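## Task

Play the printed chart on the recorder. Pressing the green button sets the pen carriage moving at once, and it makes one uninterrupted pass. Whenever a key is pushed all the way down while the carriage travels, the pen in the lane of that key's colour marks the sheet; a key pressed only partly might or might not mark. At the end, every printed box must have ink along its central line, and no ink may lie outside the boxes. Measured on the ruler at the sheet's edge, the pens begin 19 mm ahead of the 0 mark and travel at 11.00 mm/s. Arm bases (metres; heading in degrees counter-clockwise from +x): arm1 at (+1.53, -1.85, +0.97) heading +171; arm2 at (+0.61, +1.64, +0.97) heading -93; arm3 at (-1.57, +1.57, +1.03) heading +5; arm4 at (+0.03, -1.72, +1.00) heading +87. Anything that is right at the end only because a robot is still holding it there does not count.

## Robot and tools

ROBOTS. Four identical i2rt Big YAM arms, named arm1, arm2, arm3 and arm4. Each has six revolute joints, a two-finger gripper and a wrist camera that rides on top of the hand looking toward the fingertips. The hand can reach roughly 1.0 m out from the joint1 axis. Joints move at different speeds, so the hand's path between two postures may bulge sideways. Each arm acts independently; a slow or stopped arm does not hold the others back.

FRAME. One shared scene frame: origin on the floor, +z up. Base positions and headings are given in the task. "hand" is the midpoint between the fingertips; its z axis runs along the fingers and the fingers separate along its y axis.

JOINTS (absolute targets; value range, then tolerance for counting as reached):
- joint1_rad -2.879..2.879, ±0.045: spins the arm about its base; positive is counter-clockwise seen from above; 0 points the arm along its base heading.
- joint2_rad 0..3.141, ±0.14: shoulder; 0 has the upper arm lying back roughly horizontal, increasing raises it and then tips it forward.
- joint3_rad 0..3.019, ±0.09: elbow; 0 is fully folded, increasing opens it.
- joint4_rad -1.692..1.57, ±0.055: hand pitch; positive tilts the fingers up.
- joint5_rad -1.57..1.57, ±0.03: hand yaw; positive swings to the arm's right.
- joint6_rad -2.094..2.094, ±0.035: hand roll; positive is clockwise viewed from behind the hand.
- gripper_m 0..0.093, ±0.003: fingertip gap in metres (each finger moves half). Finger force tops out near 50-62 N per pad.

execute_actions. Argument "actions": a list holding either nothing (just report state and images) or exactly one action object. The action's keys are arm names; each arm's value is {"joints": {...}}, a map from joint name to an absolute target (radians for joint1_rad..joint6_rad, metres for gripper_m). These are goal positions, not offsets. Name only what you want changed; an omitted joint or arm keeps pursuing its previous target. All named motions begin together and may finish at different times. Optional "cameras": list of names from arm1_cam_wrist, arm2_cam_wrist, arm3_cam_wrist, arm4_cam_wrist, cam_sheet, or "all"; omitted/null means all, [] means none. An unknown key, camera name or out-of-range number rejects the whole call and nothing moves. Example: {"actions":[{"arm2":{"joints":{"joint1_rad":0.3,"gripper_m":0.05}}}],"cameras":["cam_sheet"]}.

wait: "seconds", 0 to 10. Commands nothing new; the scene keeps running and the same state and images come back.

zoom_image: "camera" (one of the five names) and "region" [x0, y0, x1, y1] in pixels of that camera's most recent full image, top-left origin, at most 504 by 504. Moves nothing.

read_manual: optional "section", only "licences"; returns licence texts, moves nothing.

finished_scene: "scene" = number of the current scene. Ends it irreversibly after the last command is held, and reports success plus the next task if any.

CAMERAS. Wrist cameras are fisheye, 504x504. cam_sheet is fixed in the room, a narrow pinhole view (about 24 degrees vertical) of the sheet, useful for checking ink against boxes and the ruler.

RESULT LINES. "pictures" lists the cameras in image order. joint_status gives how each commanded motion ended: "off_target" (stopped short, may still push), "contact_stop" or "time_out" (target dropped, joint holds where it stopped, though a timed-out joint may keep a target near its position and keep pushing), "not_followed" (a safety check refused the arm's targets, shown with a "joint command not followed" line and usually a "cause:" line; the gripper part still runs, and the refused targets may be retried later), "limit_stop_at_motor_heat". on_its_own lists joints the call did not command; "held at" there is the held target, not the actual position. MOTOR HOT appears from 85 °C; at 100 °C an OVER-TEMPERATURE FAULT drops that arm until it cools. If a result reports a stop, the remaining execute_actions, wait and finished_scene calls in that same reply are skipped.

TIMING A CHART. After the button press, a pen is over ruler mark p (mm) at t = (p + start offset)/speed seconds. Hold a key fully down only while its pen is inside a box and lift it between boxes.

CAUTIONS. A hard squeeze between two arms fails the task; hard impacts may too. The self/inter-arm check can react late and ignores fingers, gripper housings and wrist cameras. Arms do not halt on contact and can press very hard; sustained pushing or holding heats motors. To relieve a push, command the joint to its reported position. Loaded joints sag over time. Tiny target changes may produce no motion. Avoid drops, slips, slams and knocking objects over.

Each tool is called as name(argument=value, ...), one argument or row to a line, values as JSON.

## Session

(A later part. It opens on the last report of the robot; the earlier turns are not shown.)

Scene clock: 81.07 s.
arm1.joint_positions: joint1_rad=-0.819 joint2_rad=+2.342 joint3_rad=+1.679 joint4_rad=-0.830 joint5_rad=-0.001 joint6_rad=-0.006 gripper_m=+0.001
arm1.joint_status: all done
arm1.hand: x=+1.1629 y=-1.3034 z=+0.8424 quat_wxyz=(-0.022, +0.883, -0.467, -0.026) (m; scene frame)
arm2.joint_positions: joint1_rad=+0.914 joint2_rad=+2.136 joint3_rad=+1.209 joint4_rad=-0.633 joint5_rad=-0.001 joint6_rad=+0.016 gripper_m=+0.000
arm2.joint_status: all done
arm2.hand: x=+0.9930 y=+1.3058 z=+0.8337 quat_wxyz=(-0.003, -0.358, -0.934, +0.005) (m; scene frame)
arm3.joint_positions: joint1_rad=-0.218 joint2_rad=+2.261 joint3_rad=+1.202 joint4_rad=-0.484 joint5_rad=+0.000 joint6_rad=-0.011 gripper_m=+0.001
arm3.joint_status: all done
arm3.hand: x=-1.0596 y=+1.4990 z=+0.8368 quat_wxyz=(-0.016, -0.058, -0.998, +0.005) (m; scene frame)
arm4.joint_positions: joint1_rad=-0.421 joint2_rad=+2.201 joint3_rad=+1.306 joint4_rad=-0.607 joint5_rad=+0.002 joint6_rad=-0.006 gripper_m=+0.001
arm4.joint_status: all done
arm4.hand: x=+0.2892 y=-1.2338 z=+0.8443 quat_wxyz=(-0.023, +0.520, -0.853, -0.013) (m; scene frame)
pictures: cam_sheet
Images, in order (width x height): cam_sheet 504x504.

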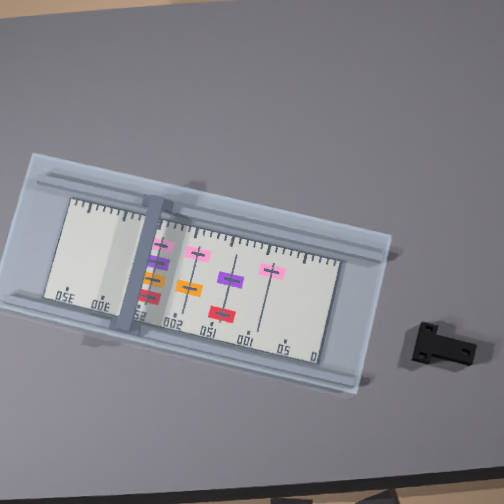

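wait(
  seconds=10,
)

zoom_image(
  camera="cam_sheet",
  region=[30, 180, 310, 350],
)

Scene clock: 92.03 s.
arm1.joint_positions: joint1_rad=-0.819 joint2_rad=+2.342 joint3_rad=+1.679 joint4_rad=-0.830 joint5_rad=-0.001 joint6_rad=-0.006 gripper_m=+0.001
arm1.joint_status: all done
arm1.hand: x=+1.1629 y=-1.3034 z=+0.8424 quat_wxyz=(-0.022, +0.883, -0.467, -0.026) (m; scene frame)
arm2.joint_positions: joint1_rad=+0.914 joint2_rad=+2.136 joint3_rad=+1.209 joint4_rad=-0.633 joint5_rad=-0.001 joint6_rad=+0.016 gripper_m=+0.000
arm2.joint_status: all done
arm2.hand: x=+0.9930 y=+1.3058 z=+0.8337 quat_wxyz=(-0.003, -0.358, -0.934, +0.005) (m; scene frame)
arm3.joint_positions: joint1_rad=-0.218 joint2_rad=+2.261 joint3_rad=+1.202 joint4_rad=-0.484 joint5_rad=+0.000 joint6_rad=-0.011 gripper_m=+0.001
arm3.joint_status: all done
arm3.hand: x=-1.0596 y=+1.4990 z=+0.8368 quat_wxyz=(-0.016, -0.058, -0.998, +0.005) (m; scene frame)
arm4.joint_positions: joint1_rad=-0.421 joint2_rad=+2.201 joint3_rad=+1.306 joint4_rad=-0.607 joint5_rad=+0.002 joint6_rad=-0.006 gripper_m=+0.001
arm4.joint_status: all done
arm4.hand: x=+0.2892 y=-1.2338 z=+0.8443 quat_wxyz=(-0.023, +0.520, -0.853, -0.013) (m; scene frame)
wait: 10.00 s; at rest from the start
pictures: arm1_cam_wrist, arm2_cam_wrist, arm3_cam_wrist, arm4_cam_wrist, cam_sheet
Images, in order (width x height): arm1_cam_wrist 504x504, arm2_cam_wrist 504x504, arm3_cam_wrist 504x504, arm4_cam_wrist 504x504, cam_sheet 504x504.

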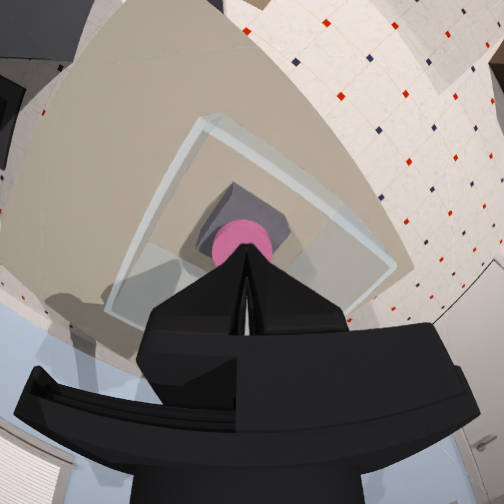

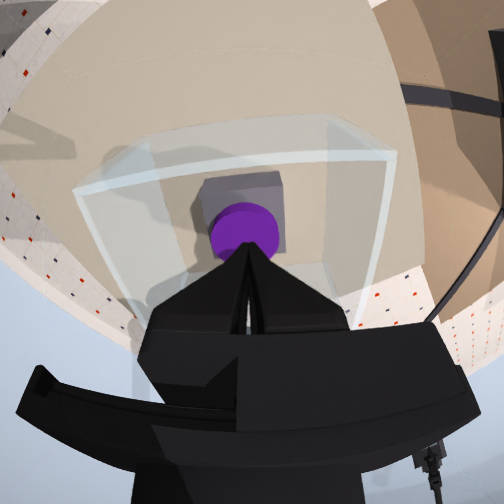

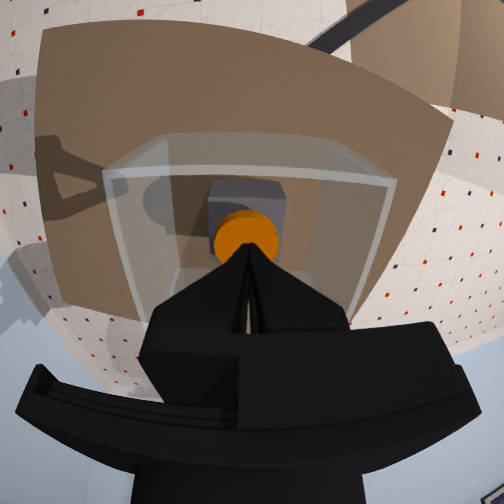

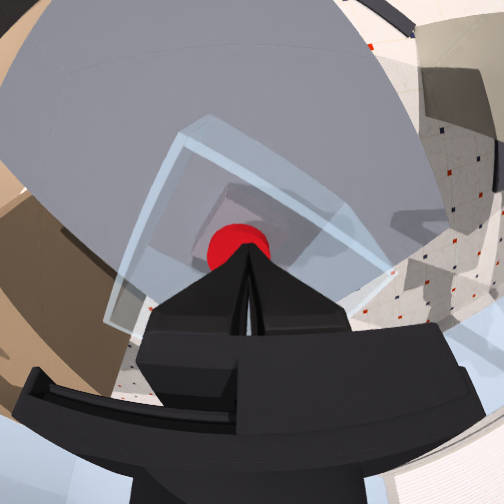

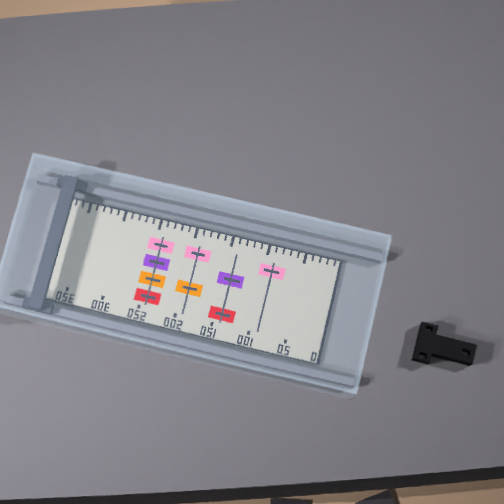

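Region (30, 180, 310, 350) of cam_sheet's 504x504 image, scaled by 1.800, with more detail than that image has; it fills the top 306 rows of this view, and the rest is white.

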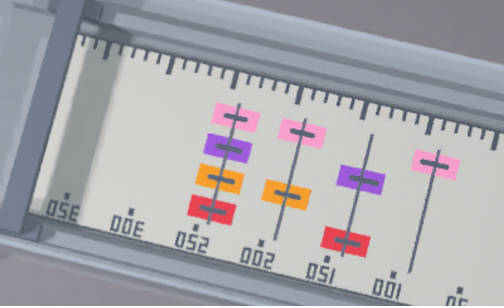

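All nine boxes have ink across their middle lines, with none outside the boxes. The wait cost nothing because the arms were at rest, so I'll let the carriage finish before ending the scene.

wait(
  seconds=3,
)

finished_scene(
  scene=2,
)

Scene clock: 95.43 s.
arm1.joint_positions: joint1_rad=-0.819 joint2_rad=+2.342 joint3_rad=+1.679 joint4_rad=-0.830 joint5_rad=-0.001 joint6_rad=-0.006 gripper_m=+0.001
arm1.joint_status: all done
arm1.hand: x=+1.1629 y=-1.3034 z=+0.8424 quat_wxyz=(-0.022, +0.883, -0.467, -0.026) (m; scene frame)
arm2.joint_positions: joint1_rad=+0.914 joint2_rad=+2.136 joint3_rad=+1.209 joint4_rad=-0.633 joint5_rad=-0.001 joint6_rad=+0.016 gripper_m=+0.000
arm2.joint_status: all done
arm2.hand: x=+0.9930 y=+1.3058 z=+0.8337 quat_wxyz=(-0.003, -0.358, -0.934, +0.005) (m; scene frame)
arm3.joint_positions: joint1_rad=-0.218 joint2_rad=+2.261 joint3_rad=+1.202 joint4_rad=-0.484 joint5_rad=+0.000 joint6_rad=-0.011 gripper_m=+0.001
arm3.joint_status: all done
arm3.hand: x=-1.0596 y=+1.4990 z=+0.8368 quat_wxyz=(-0.016, -0.058, -0.998, +0.005) (m; scene frame)
arm4.joint_positions: joint1_rad=-0.421 joint2_rad=+2.201 joint3_rad=+1.306 joint4_rad=-0.607 joint5_rad=+0.002 joint6_rad=-0.006 gripper_m=+0.001
arm4.joint_status: all done
arm4.hand: x=+0.2892 y=-1.2338 z=+0.8443 quat_wxyz=(-0.023, +0.520, -0.853, -0.013) (m; scene frame)
wait: 3.00 s; at rest from the start
pictures: arm1_cam_wrist, arm2_cam_wrist, arm3_cam_wrist, arm4_cam_wrist, cam_sheet
Images, in order (width x height): arm1_cam_wrist 504x504, arm2_cam_wrist 504x504, arm3_cam_wrist 504x504, arm4_cam_wrist 504x504, cam_sheet 504x504.

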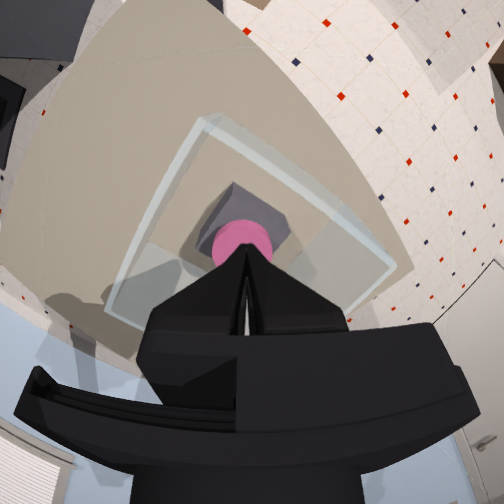

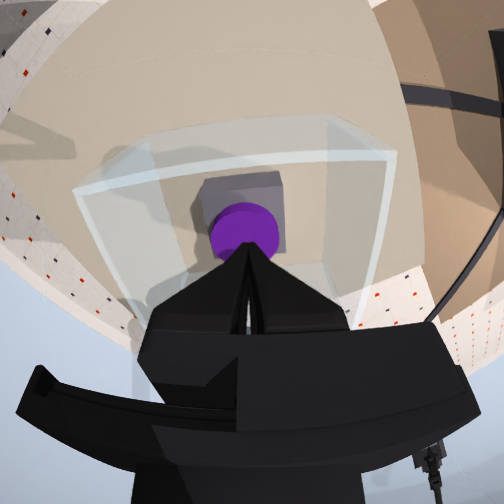

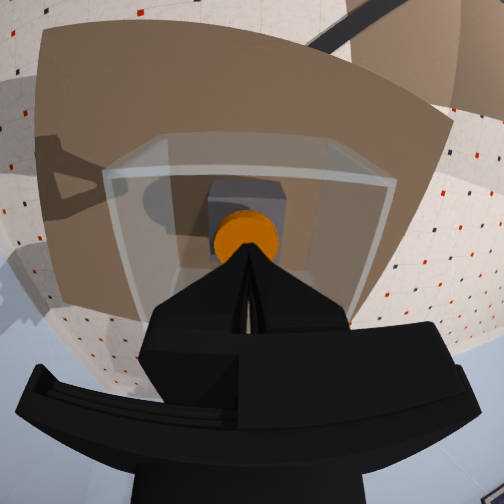

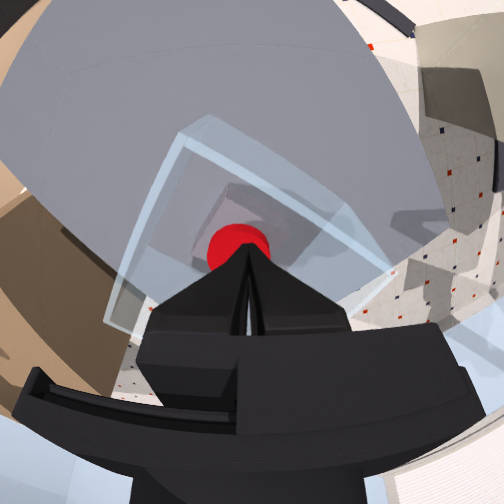

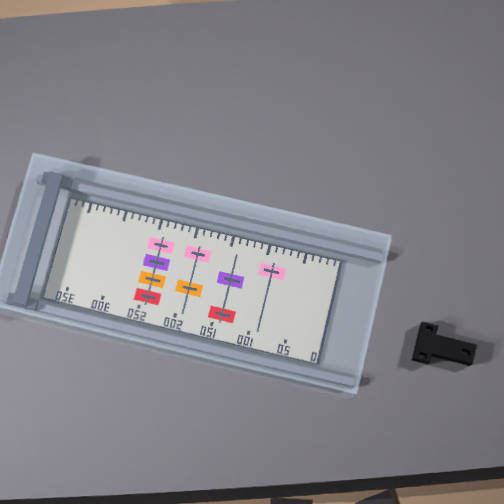

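The scene is finished: the task was done.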